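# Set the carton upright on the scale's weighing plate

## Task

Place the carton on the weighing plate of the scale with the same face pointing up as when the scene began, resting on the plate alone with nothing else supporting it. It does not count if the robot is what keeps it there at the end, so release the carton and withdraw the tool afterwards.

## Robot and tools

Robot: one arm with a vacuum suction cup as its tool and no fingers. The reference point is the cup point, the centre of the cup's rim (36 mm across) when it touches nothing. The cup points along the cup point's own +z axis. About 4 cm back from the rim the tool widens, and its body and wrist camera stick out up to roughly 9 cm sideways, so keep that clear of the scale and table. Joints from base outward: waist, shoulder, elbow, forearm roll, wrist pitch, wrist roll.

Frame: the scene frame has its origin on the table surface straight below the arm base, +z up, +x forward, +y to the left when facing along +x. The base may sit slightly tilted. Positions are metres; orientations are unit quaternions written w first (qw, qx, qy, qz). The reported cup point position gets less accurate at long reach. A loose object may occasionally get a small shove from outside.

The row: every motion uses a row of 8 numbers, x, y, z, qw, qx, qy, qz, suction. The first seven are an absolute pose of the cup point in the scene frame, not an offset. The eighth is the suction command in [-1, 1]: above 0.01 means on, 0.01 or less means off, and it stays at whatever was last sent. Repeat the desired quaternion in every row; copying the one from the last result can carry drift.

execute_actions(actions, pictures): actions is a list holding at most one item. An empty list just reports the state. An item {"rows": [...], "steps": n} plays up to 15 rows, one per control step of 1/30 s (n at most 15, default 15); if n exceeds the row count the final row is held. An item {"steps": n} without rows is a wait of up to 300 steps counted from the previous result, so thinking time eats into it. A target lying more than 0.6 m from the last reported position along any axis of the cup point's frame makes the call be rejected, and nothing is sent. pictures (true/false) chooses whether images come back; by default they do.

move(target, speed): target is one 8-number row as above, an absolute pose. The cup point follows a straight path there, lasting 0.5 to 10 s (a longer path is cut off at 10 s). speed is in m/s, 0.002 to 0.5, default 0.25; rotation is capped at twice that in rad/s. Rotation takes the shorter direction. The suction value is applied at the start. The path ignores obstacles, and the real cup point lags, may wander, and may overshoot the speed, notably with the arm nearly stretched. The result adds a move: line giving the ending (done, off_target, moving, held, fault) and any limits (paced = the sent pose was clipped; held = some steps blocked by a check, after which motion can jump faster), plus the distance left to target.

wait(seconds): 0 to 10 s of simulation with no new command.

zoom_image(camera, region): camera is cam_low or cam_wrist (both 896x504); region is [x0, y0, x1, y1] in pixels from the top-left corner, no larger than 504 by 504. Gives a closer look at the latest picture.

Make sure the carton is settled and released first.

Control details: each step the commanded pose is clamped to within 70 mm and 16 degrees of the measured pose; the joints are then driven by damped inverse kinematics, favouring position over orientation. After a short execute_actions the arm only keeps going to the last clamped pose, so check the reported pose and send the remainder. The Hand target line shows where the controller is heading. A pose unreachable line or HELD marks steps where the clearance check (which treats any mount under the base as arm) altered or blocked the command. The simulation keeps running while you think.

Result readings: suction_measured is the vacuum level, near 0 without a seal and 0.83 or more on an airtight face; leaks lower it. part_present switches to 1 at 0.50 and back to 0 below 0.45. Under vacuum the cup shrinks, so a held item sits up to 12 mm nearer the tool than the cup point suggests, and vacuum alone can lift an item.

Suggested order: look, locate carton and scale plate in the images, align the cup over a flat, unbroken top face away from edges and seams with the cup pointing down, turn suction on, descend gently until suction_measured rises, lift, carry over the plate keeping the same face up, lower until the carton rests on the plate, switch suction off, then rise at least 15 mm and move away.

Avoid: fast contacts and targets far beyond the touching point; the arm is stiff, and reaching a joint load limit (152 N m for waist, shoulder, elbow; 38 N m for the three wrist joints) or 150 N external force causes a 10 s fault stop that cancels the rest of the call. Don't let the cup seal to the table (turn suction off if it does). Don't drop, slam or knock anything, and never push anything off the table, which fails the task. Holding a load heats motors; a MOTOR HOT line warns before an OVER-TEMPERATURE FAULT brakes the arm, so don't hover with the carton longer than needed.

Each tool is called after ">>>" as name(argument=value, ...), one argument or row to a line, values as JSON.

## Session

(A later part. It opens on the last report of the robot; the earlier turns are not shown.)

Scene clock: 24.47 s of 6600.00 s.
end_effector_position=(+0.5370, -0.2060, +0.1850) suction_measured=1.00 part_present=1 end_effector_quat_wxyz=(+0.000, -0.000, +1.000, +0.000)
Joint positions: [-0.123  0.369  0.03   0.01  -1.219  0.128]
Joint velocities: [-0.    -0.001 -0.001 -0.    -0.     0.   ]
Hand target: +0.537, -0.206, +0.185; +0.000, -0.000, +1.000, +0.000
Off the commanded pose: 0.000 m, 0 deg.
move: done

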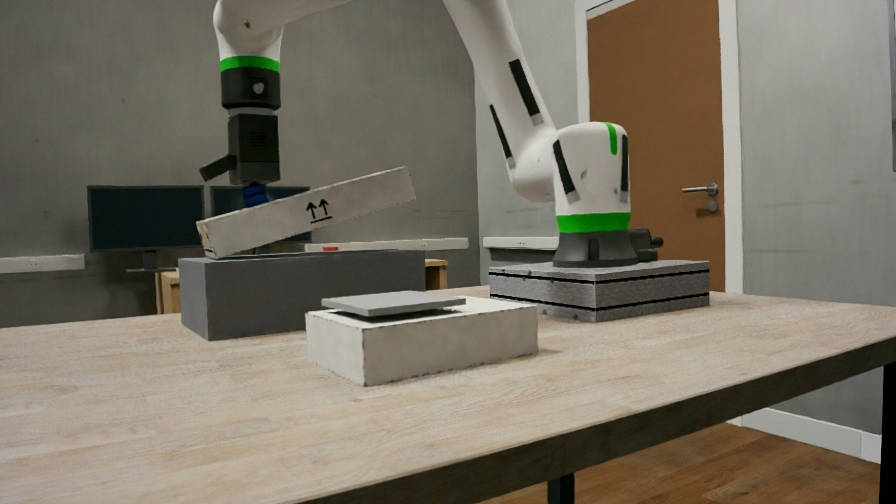

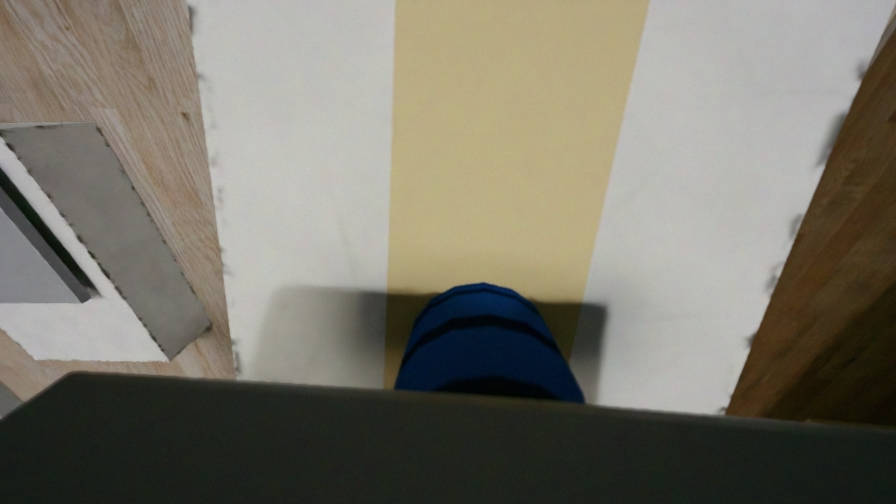

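>>> move(
  target=[0.537,-0.206,0.159,0,0,1,0,1],
  speed=0.015,
)

>>> move(
  target=[0.537,-0.206,0.182,0,0,1,0,0],
  speed=0.03,
)

>>> move(
  target=[0.558,-0.205,0.182,0,0,1,0,0],
)

>>> move(
  target=[0.558,-0.205,0.168,0,0,1,0,1],
  speed=0.02,
)

>>> move(
  target=[0.558,-0.205,0.185,0,0,1,0,1],
  speed=0.01,
)

Scene clock: 29.07 s of 6600.00 s.
end_effector_position=(+0.5371, -0.2060, +0.1590) suction_measured=1.00 part_present=1 end_effector_quat_wxyz=(-0.000, +0.000, +1.000, -0.000)
Joint positions: [-0.124  0.392 -0.002  0.01  -1.163  0.128]
Joint velocities: [-0.    -0.001  0.     0.     0.    -0.   ]
Hand target: +0.537, -0.206, +0.159; -0.000, +0.000, +1.000, -0.000
Off the commanded pose: 0.000 m, 0 deg.
move: done

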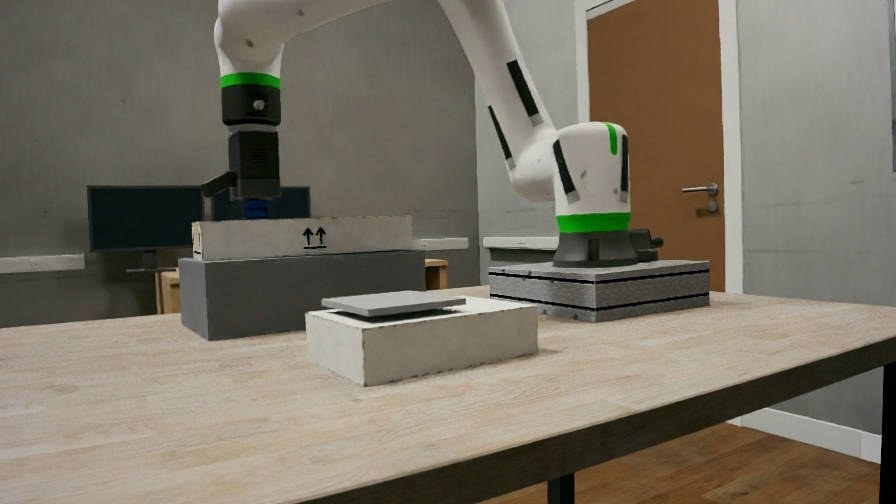

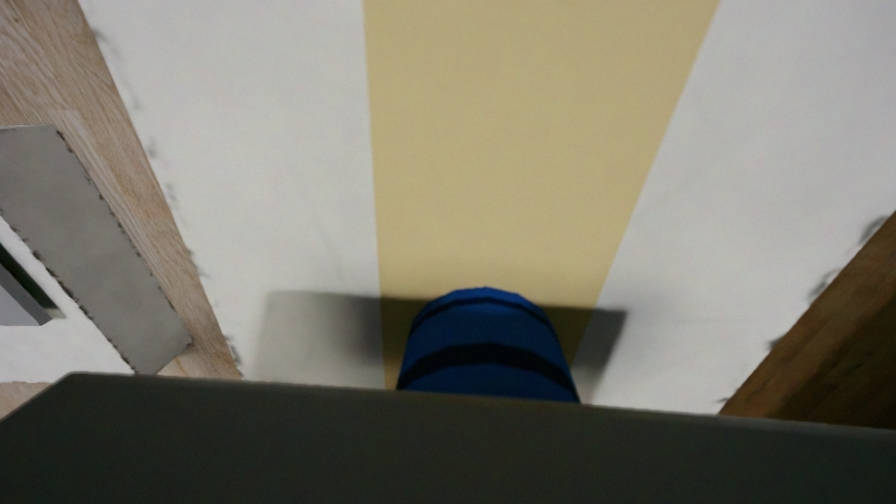

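Scene clock: 30.07 s of 6600.00 s.
end_effector_position=(+0.5369, -0.2060, +0.1820) suction_measured=0.00 part_present=0 end_effector_quat_wxyz=(+0.000, -0.000, +1.000, +0.000)
Joint positions: [-0.123  0.371  0.026  0.01  -1.212  0.128]
Joint velocities: [-0.    -0.     0.     0.    -0.001  0.   ]
Hand target: +0.537, -0.206, +0.182; +0.000, -0.000, +1.000, +0.000
Off the commanded pose: 0.000 m, 0 deg.
move: done

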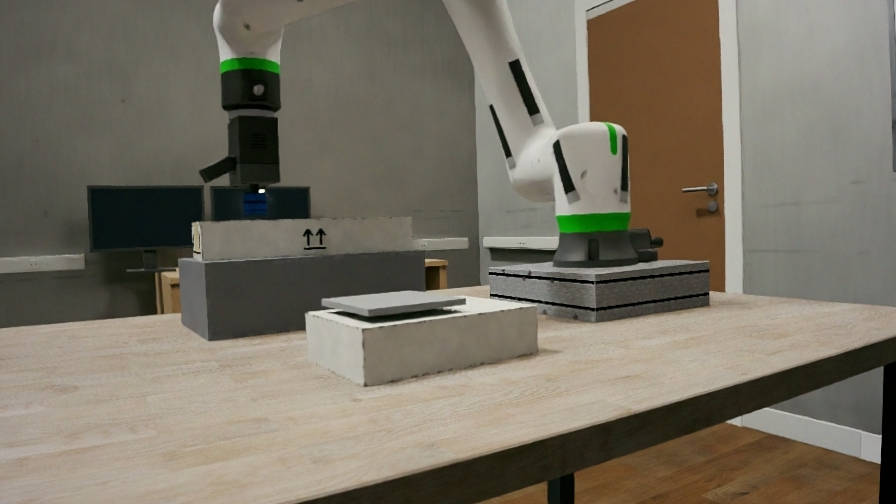

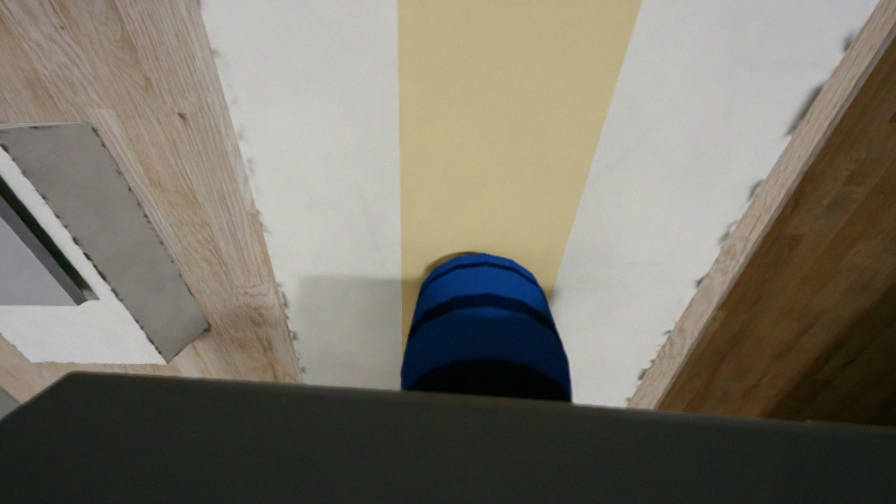

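Scene clock: 30.77 s of 6600.00 s.
end_effector_position=(+0.5580, -0.2050, +0.1821) suction_measured=0.00 part_present=0 end_effector_quat_wxyz=(+0.000, -0.000, +1.000, +0.000)
Joint positions: [-0.117  0.417  0.09   0.01  -1.231  0.122]
Joint velocities: [-0.    -0.    -0.     0.001 -0.001 -0.   ]
Hand target: +0.558, -0.205, +0.182; -0.000, -0.000, +1.000, +0.000
Off the commanded pose: 0.000 m, 0 deg.
move: done

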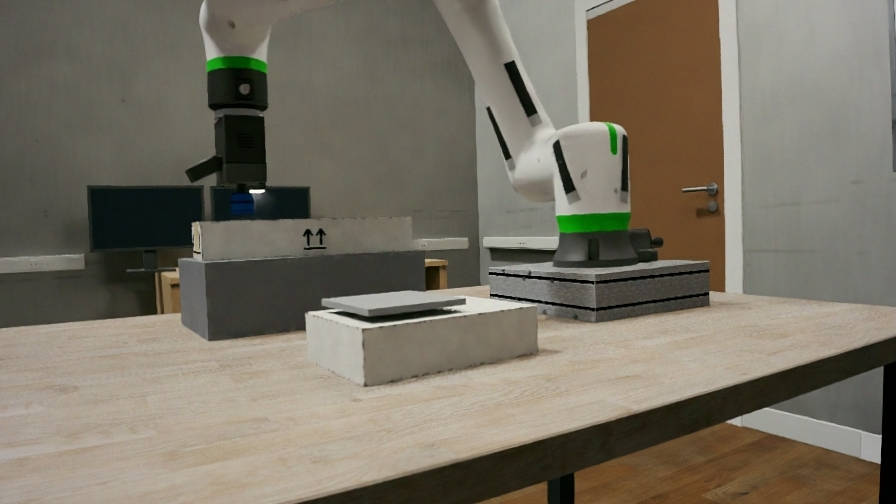

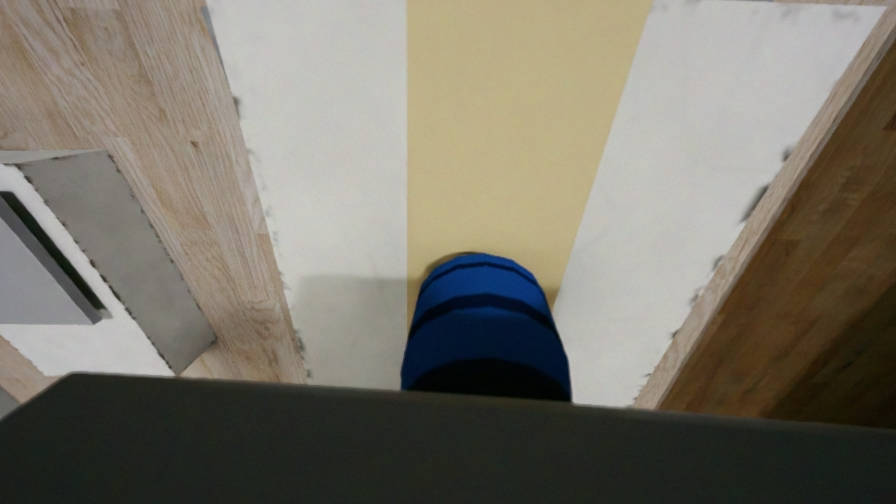

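Scene clock: 31.70 s of 6600.00 s.
end_effector_position=(+0.5580, -0.2050, +0.1678) suction_measured=0.94 part_present=1 end_effector_quat_wxyz=(-0.000, +0.000, +1.000, +0.000)
Joint positions: [-0.117  0.429  0.072  0.01  -1.201  0.122]
Joint velocities: [-0.  0. -0. -0.  0.  0.]
Hand target: +0.558, -0.205, +0.168; -0.000, +0.000, +1.000, -0.000
Off the commanded pose: 0.000 m, 0 deg.
move: done

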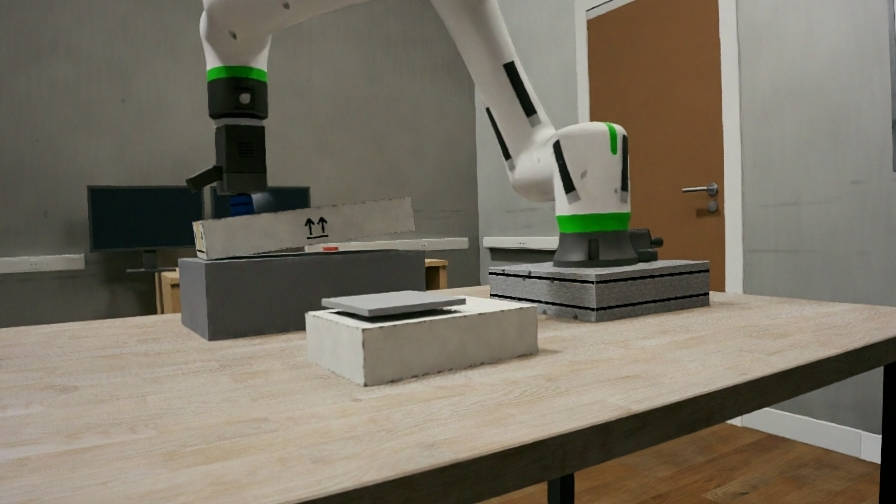

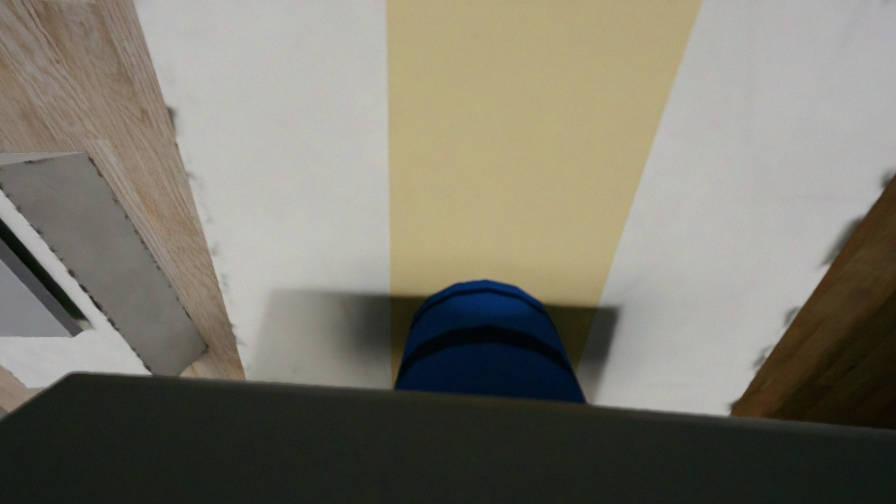

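Scene clock: 33.63 s of 6600.00 s.
end_effector_position=(+0.5580, -0.2050, +0.1850) suction_measured=1.00 part_present=1 end_effector_quat_wxyz=(+0.000, -0.000, +1.000, +0.000)
Joint positions: [-0.117  0.414  0.094  0.01  -1.237  0.122]
Joint velocities: [ 0.    -0.001 -0.    -0.001  0.    -0.001]
Hand target: +0.558, -0.205, +0.185; +0.000, -0.000, +1.000, +0.000
Off the commanded pose: 0.000 m, 0 deg.
move: done

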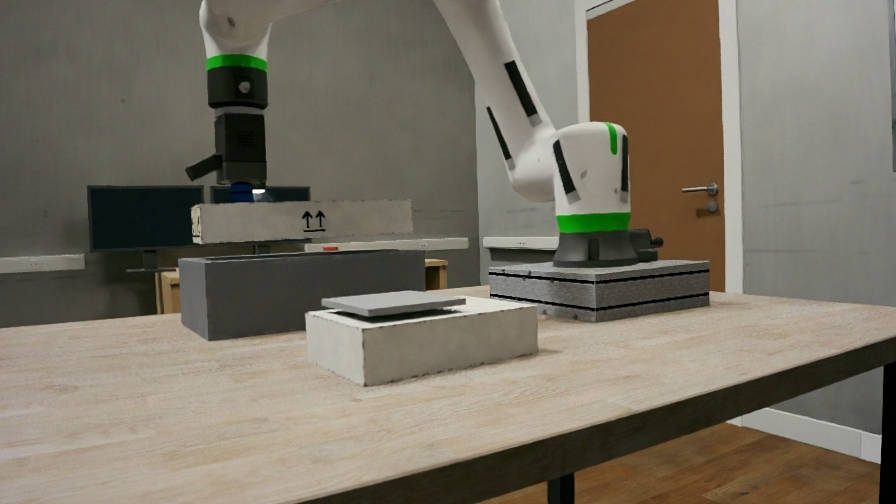

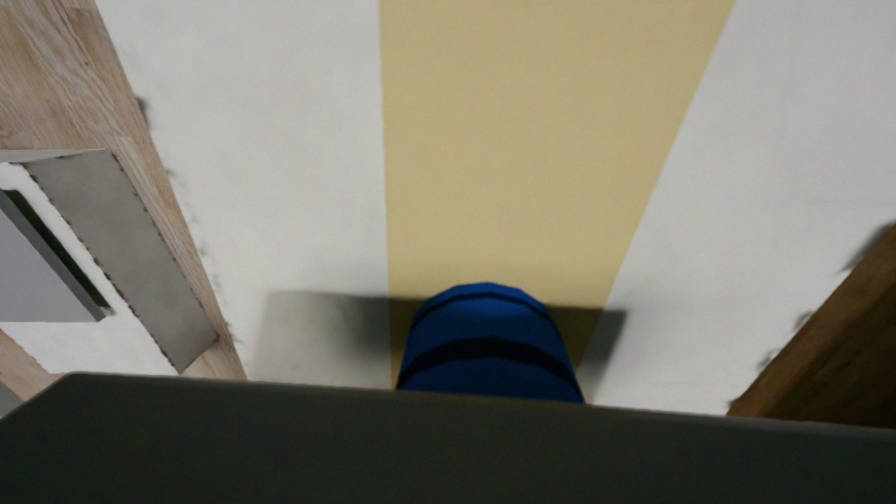

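>>> move(
  target=[0.55,0.12,0.19,0,0,1,0,1],
  speed=0.09,
)

>>> move(
  target=[0.477,0.18,0.155,0,0,1,0,1],
  speed=0.05,
)

>>> move(
  target=[0.477,0.18,0.132,0,0,1,0,1],
  speed=0.015,
)

Scene clock: 40.20 s of 6600.00 s.
end_effector_position=(+0.5498, +0.1196, +0.1899) suction_measured=1.00 part_present=1 end_effector_quat_wxyz=(-0.001, +0.000, +1.000, +0.000)
Joint positions: [ 0.466  0.345 -0.     0.015 -1.221 -0.463]
Joint velocities: [ 0.     0.002  0.    -0.     0.001  0.   ]
Hand target: +0.550, +0.120, +0.190; -0.001, +0.000, +1.000, +0.000
Off the commanded pose: 0.000 m, 0 deg.
move: done

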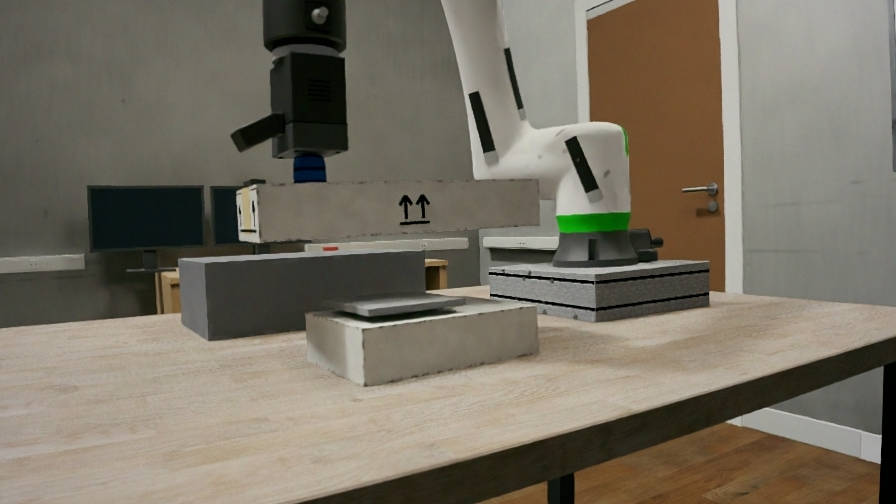

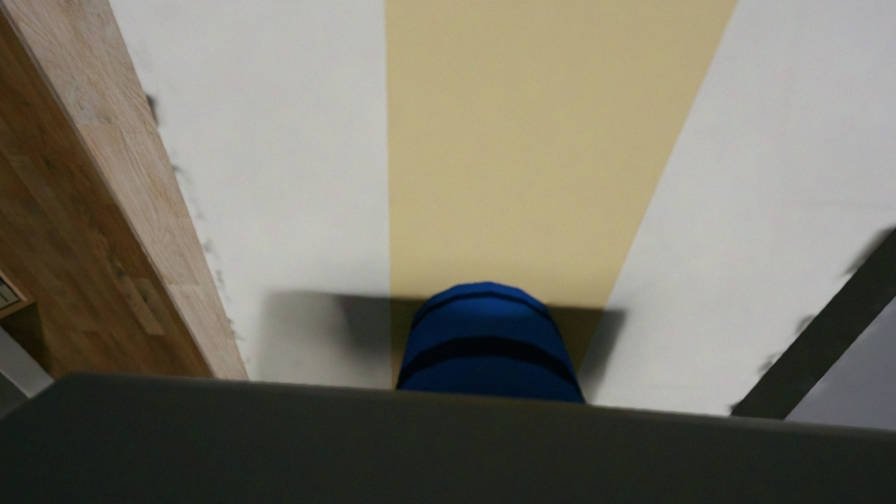

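Scene clock: 42.50 s of 6600.00 s.
end_effector_position=(+0.4771, +0.1799, +0.1548) suction_measured=1.00 part_present=1 end_effector_quat_wxyz=(-0.000, +0.000, +1.000, -0.000)
Joint positions: [ 0.639  0.258 -0.206  0.017 -1.103 -0.639]
Joint velocities: [ 0.001  0.001 -0.001  0.001  0.002 -0.   ]
Hand target: +0.477, +0.180, +0.155; -0.000, +0.000, +1.000, -0.000
Off the commanded pose: 0.000 m, 0 deg.
move: done

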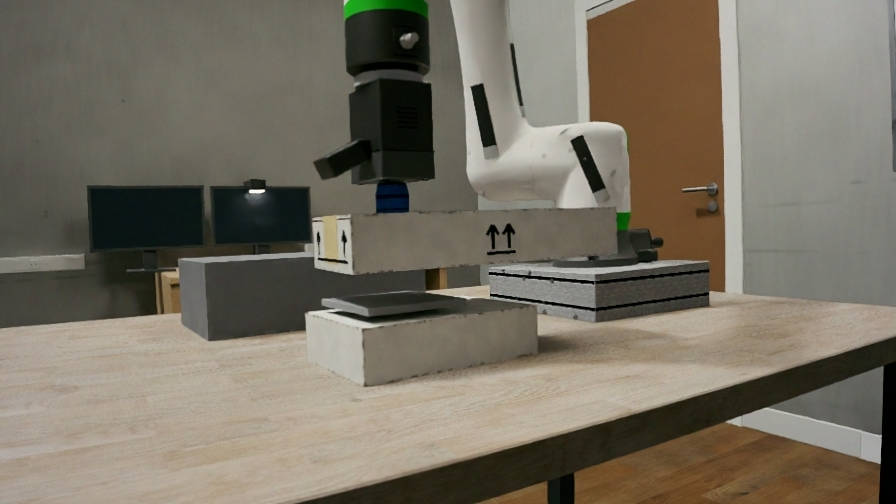

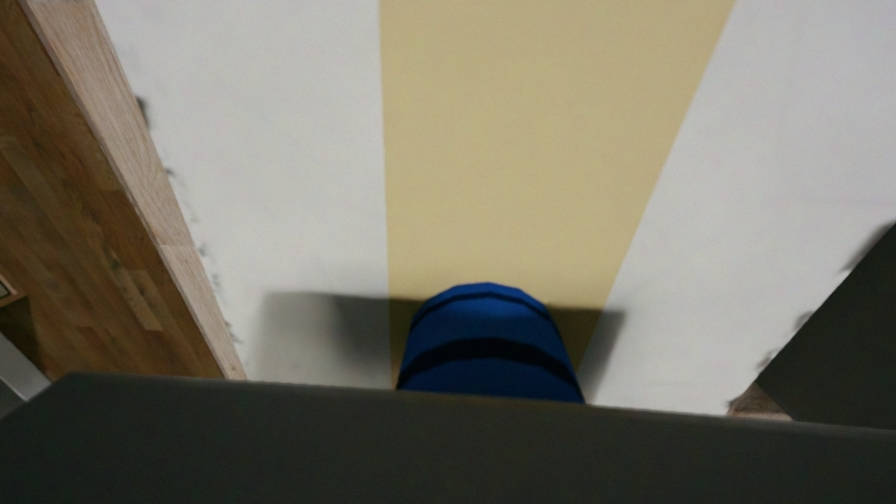

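Scene clock: 44.23 s of 6600.00 s.
end_effector_position=(+0.4771, +0.1800, +0.1320) suction_measured=1.00 part_present=1 end_effector_quat_wxyz=(+0.000, +0.000, +1.000, -0.000)
Joint positions: [ 0.639  0.285 -0.232  0.018 -1.05  -0.639]
Joint velocities: [-0.    -0.001  0.     0.     0.002  0.   ]
Hand target: +0.477, +0.180, +0.132; +0.000, +0.000, +1.000, -0.000
Off the commanded pose: 0.000 m, 0 deg.
move: done

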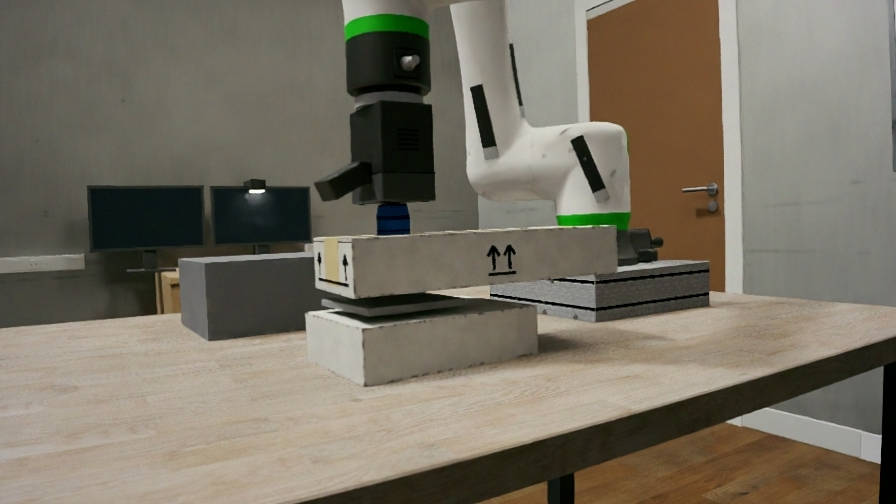

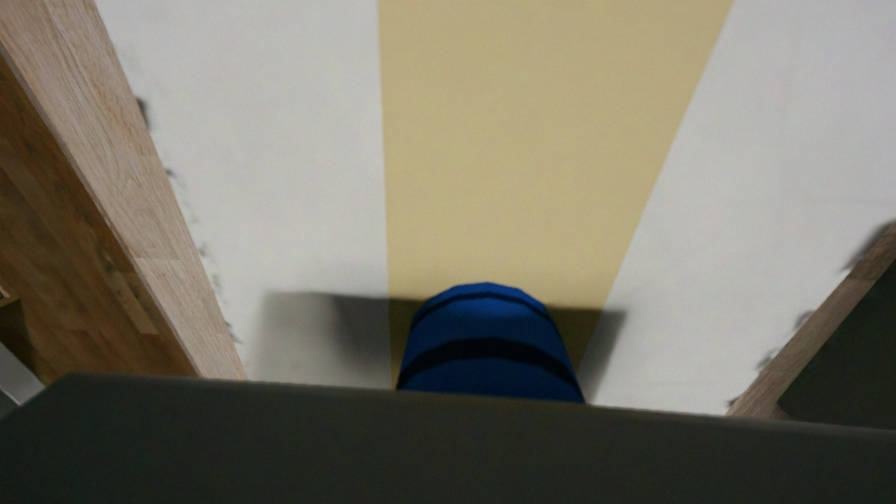

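>>> move(
  target=[0.477,0.18,0.12,0,0,1,0,1],
  speed=0.01,
)

>>> move(
  target=[0.477,0.18,0.21,0,0,1,0,0],
  speed=0.05,
)

Scene clock: 51.30 s of 6600.00 s.
end_effector_position=(+0.4770, +0.1800, +0.1200) suction_measured=1.00 part_present=1 end_effector_quat_wxyz=(+0.000, +0.000, +1.000, -0.000)
Joint positions: [ 0.638  0.3   -0.244  0.018 -1.023 -0.64 ]
Joint velocities: [-0.     0.001  0.002 -0.     0.     0.   ]
Hand target: +0.477, +0.180, +0.120; +0.000, +0.000, +1.000, -0.000
Off the commanded pose: 0.000 m, 0 deg.
After step 90, 2.63 s passed at rest.
move: done

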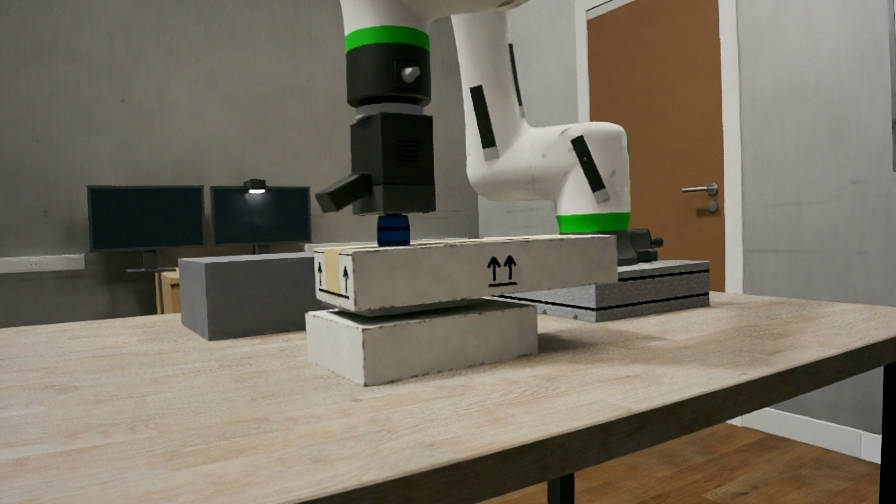

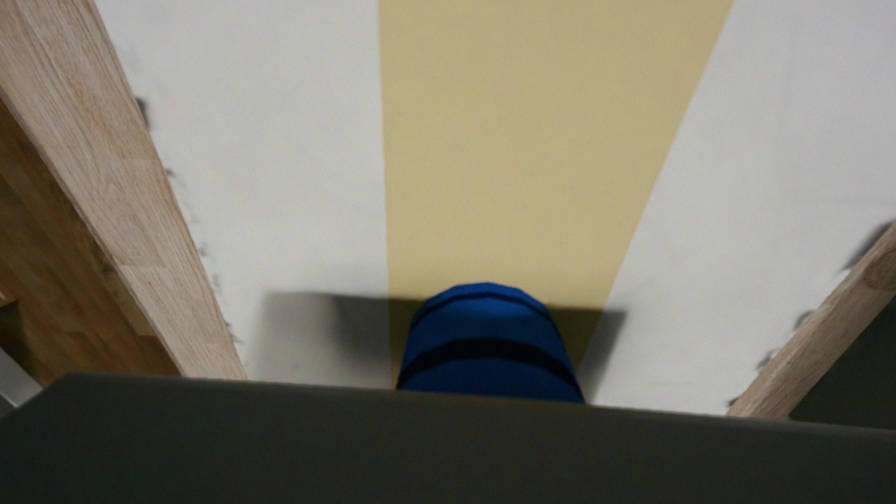

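Scene clock: 53.37 s of 6600.00 s.
end_effector_position=(+0.4768, +0.1799, +0.2100) suction_measured=0.00 part_present=0 end_effector_quat_wxyz=(-0.000, -0.000, +1.000, +0.000)
Joint positions: [ 0.641  0.204 -0.134  0.016 -1.229 -0.638]
Joint velocities: [-0.     0.001 -0.     0.    -0.001 -0.   ]
Hand target: +0.477, +0.180, +0.210; -0.000, -0.000, +1.000, +0.000
Off the commanded pose: 0.000 m, 0 deg.
move: done

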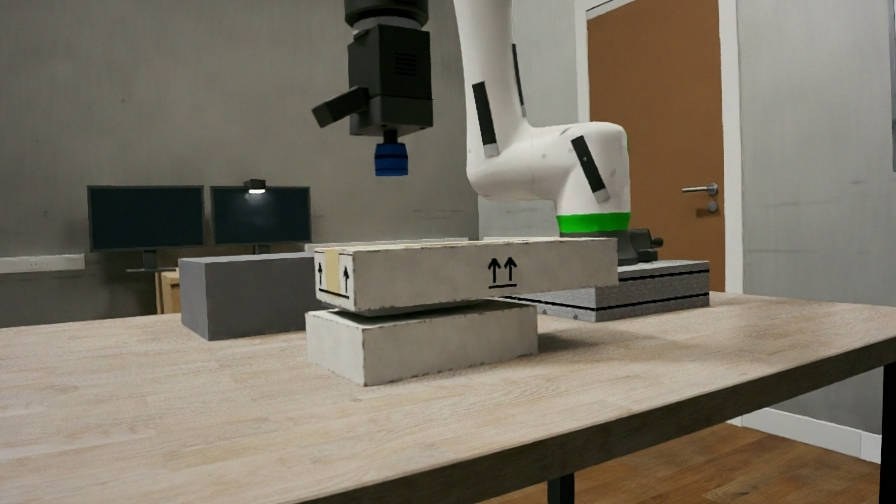

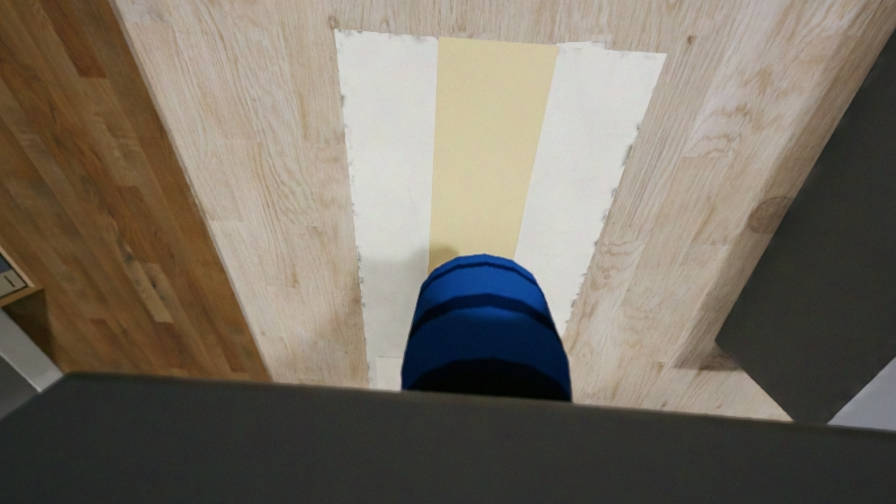

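>>> finished_scene(
  scene=2,
)

The scene is finished: the task was done.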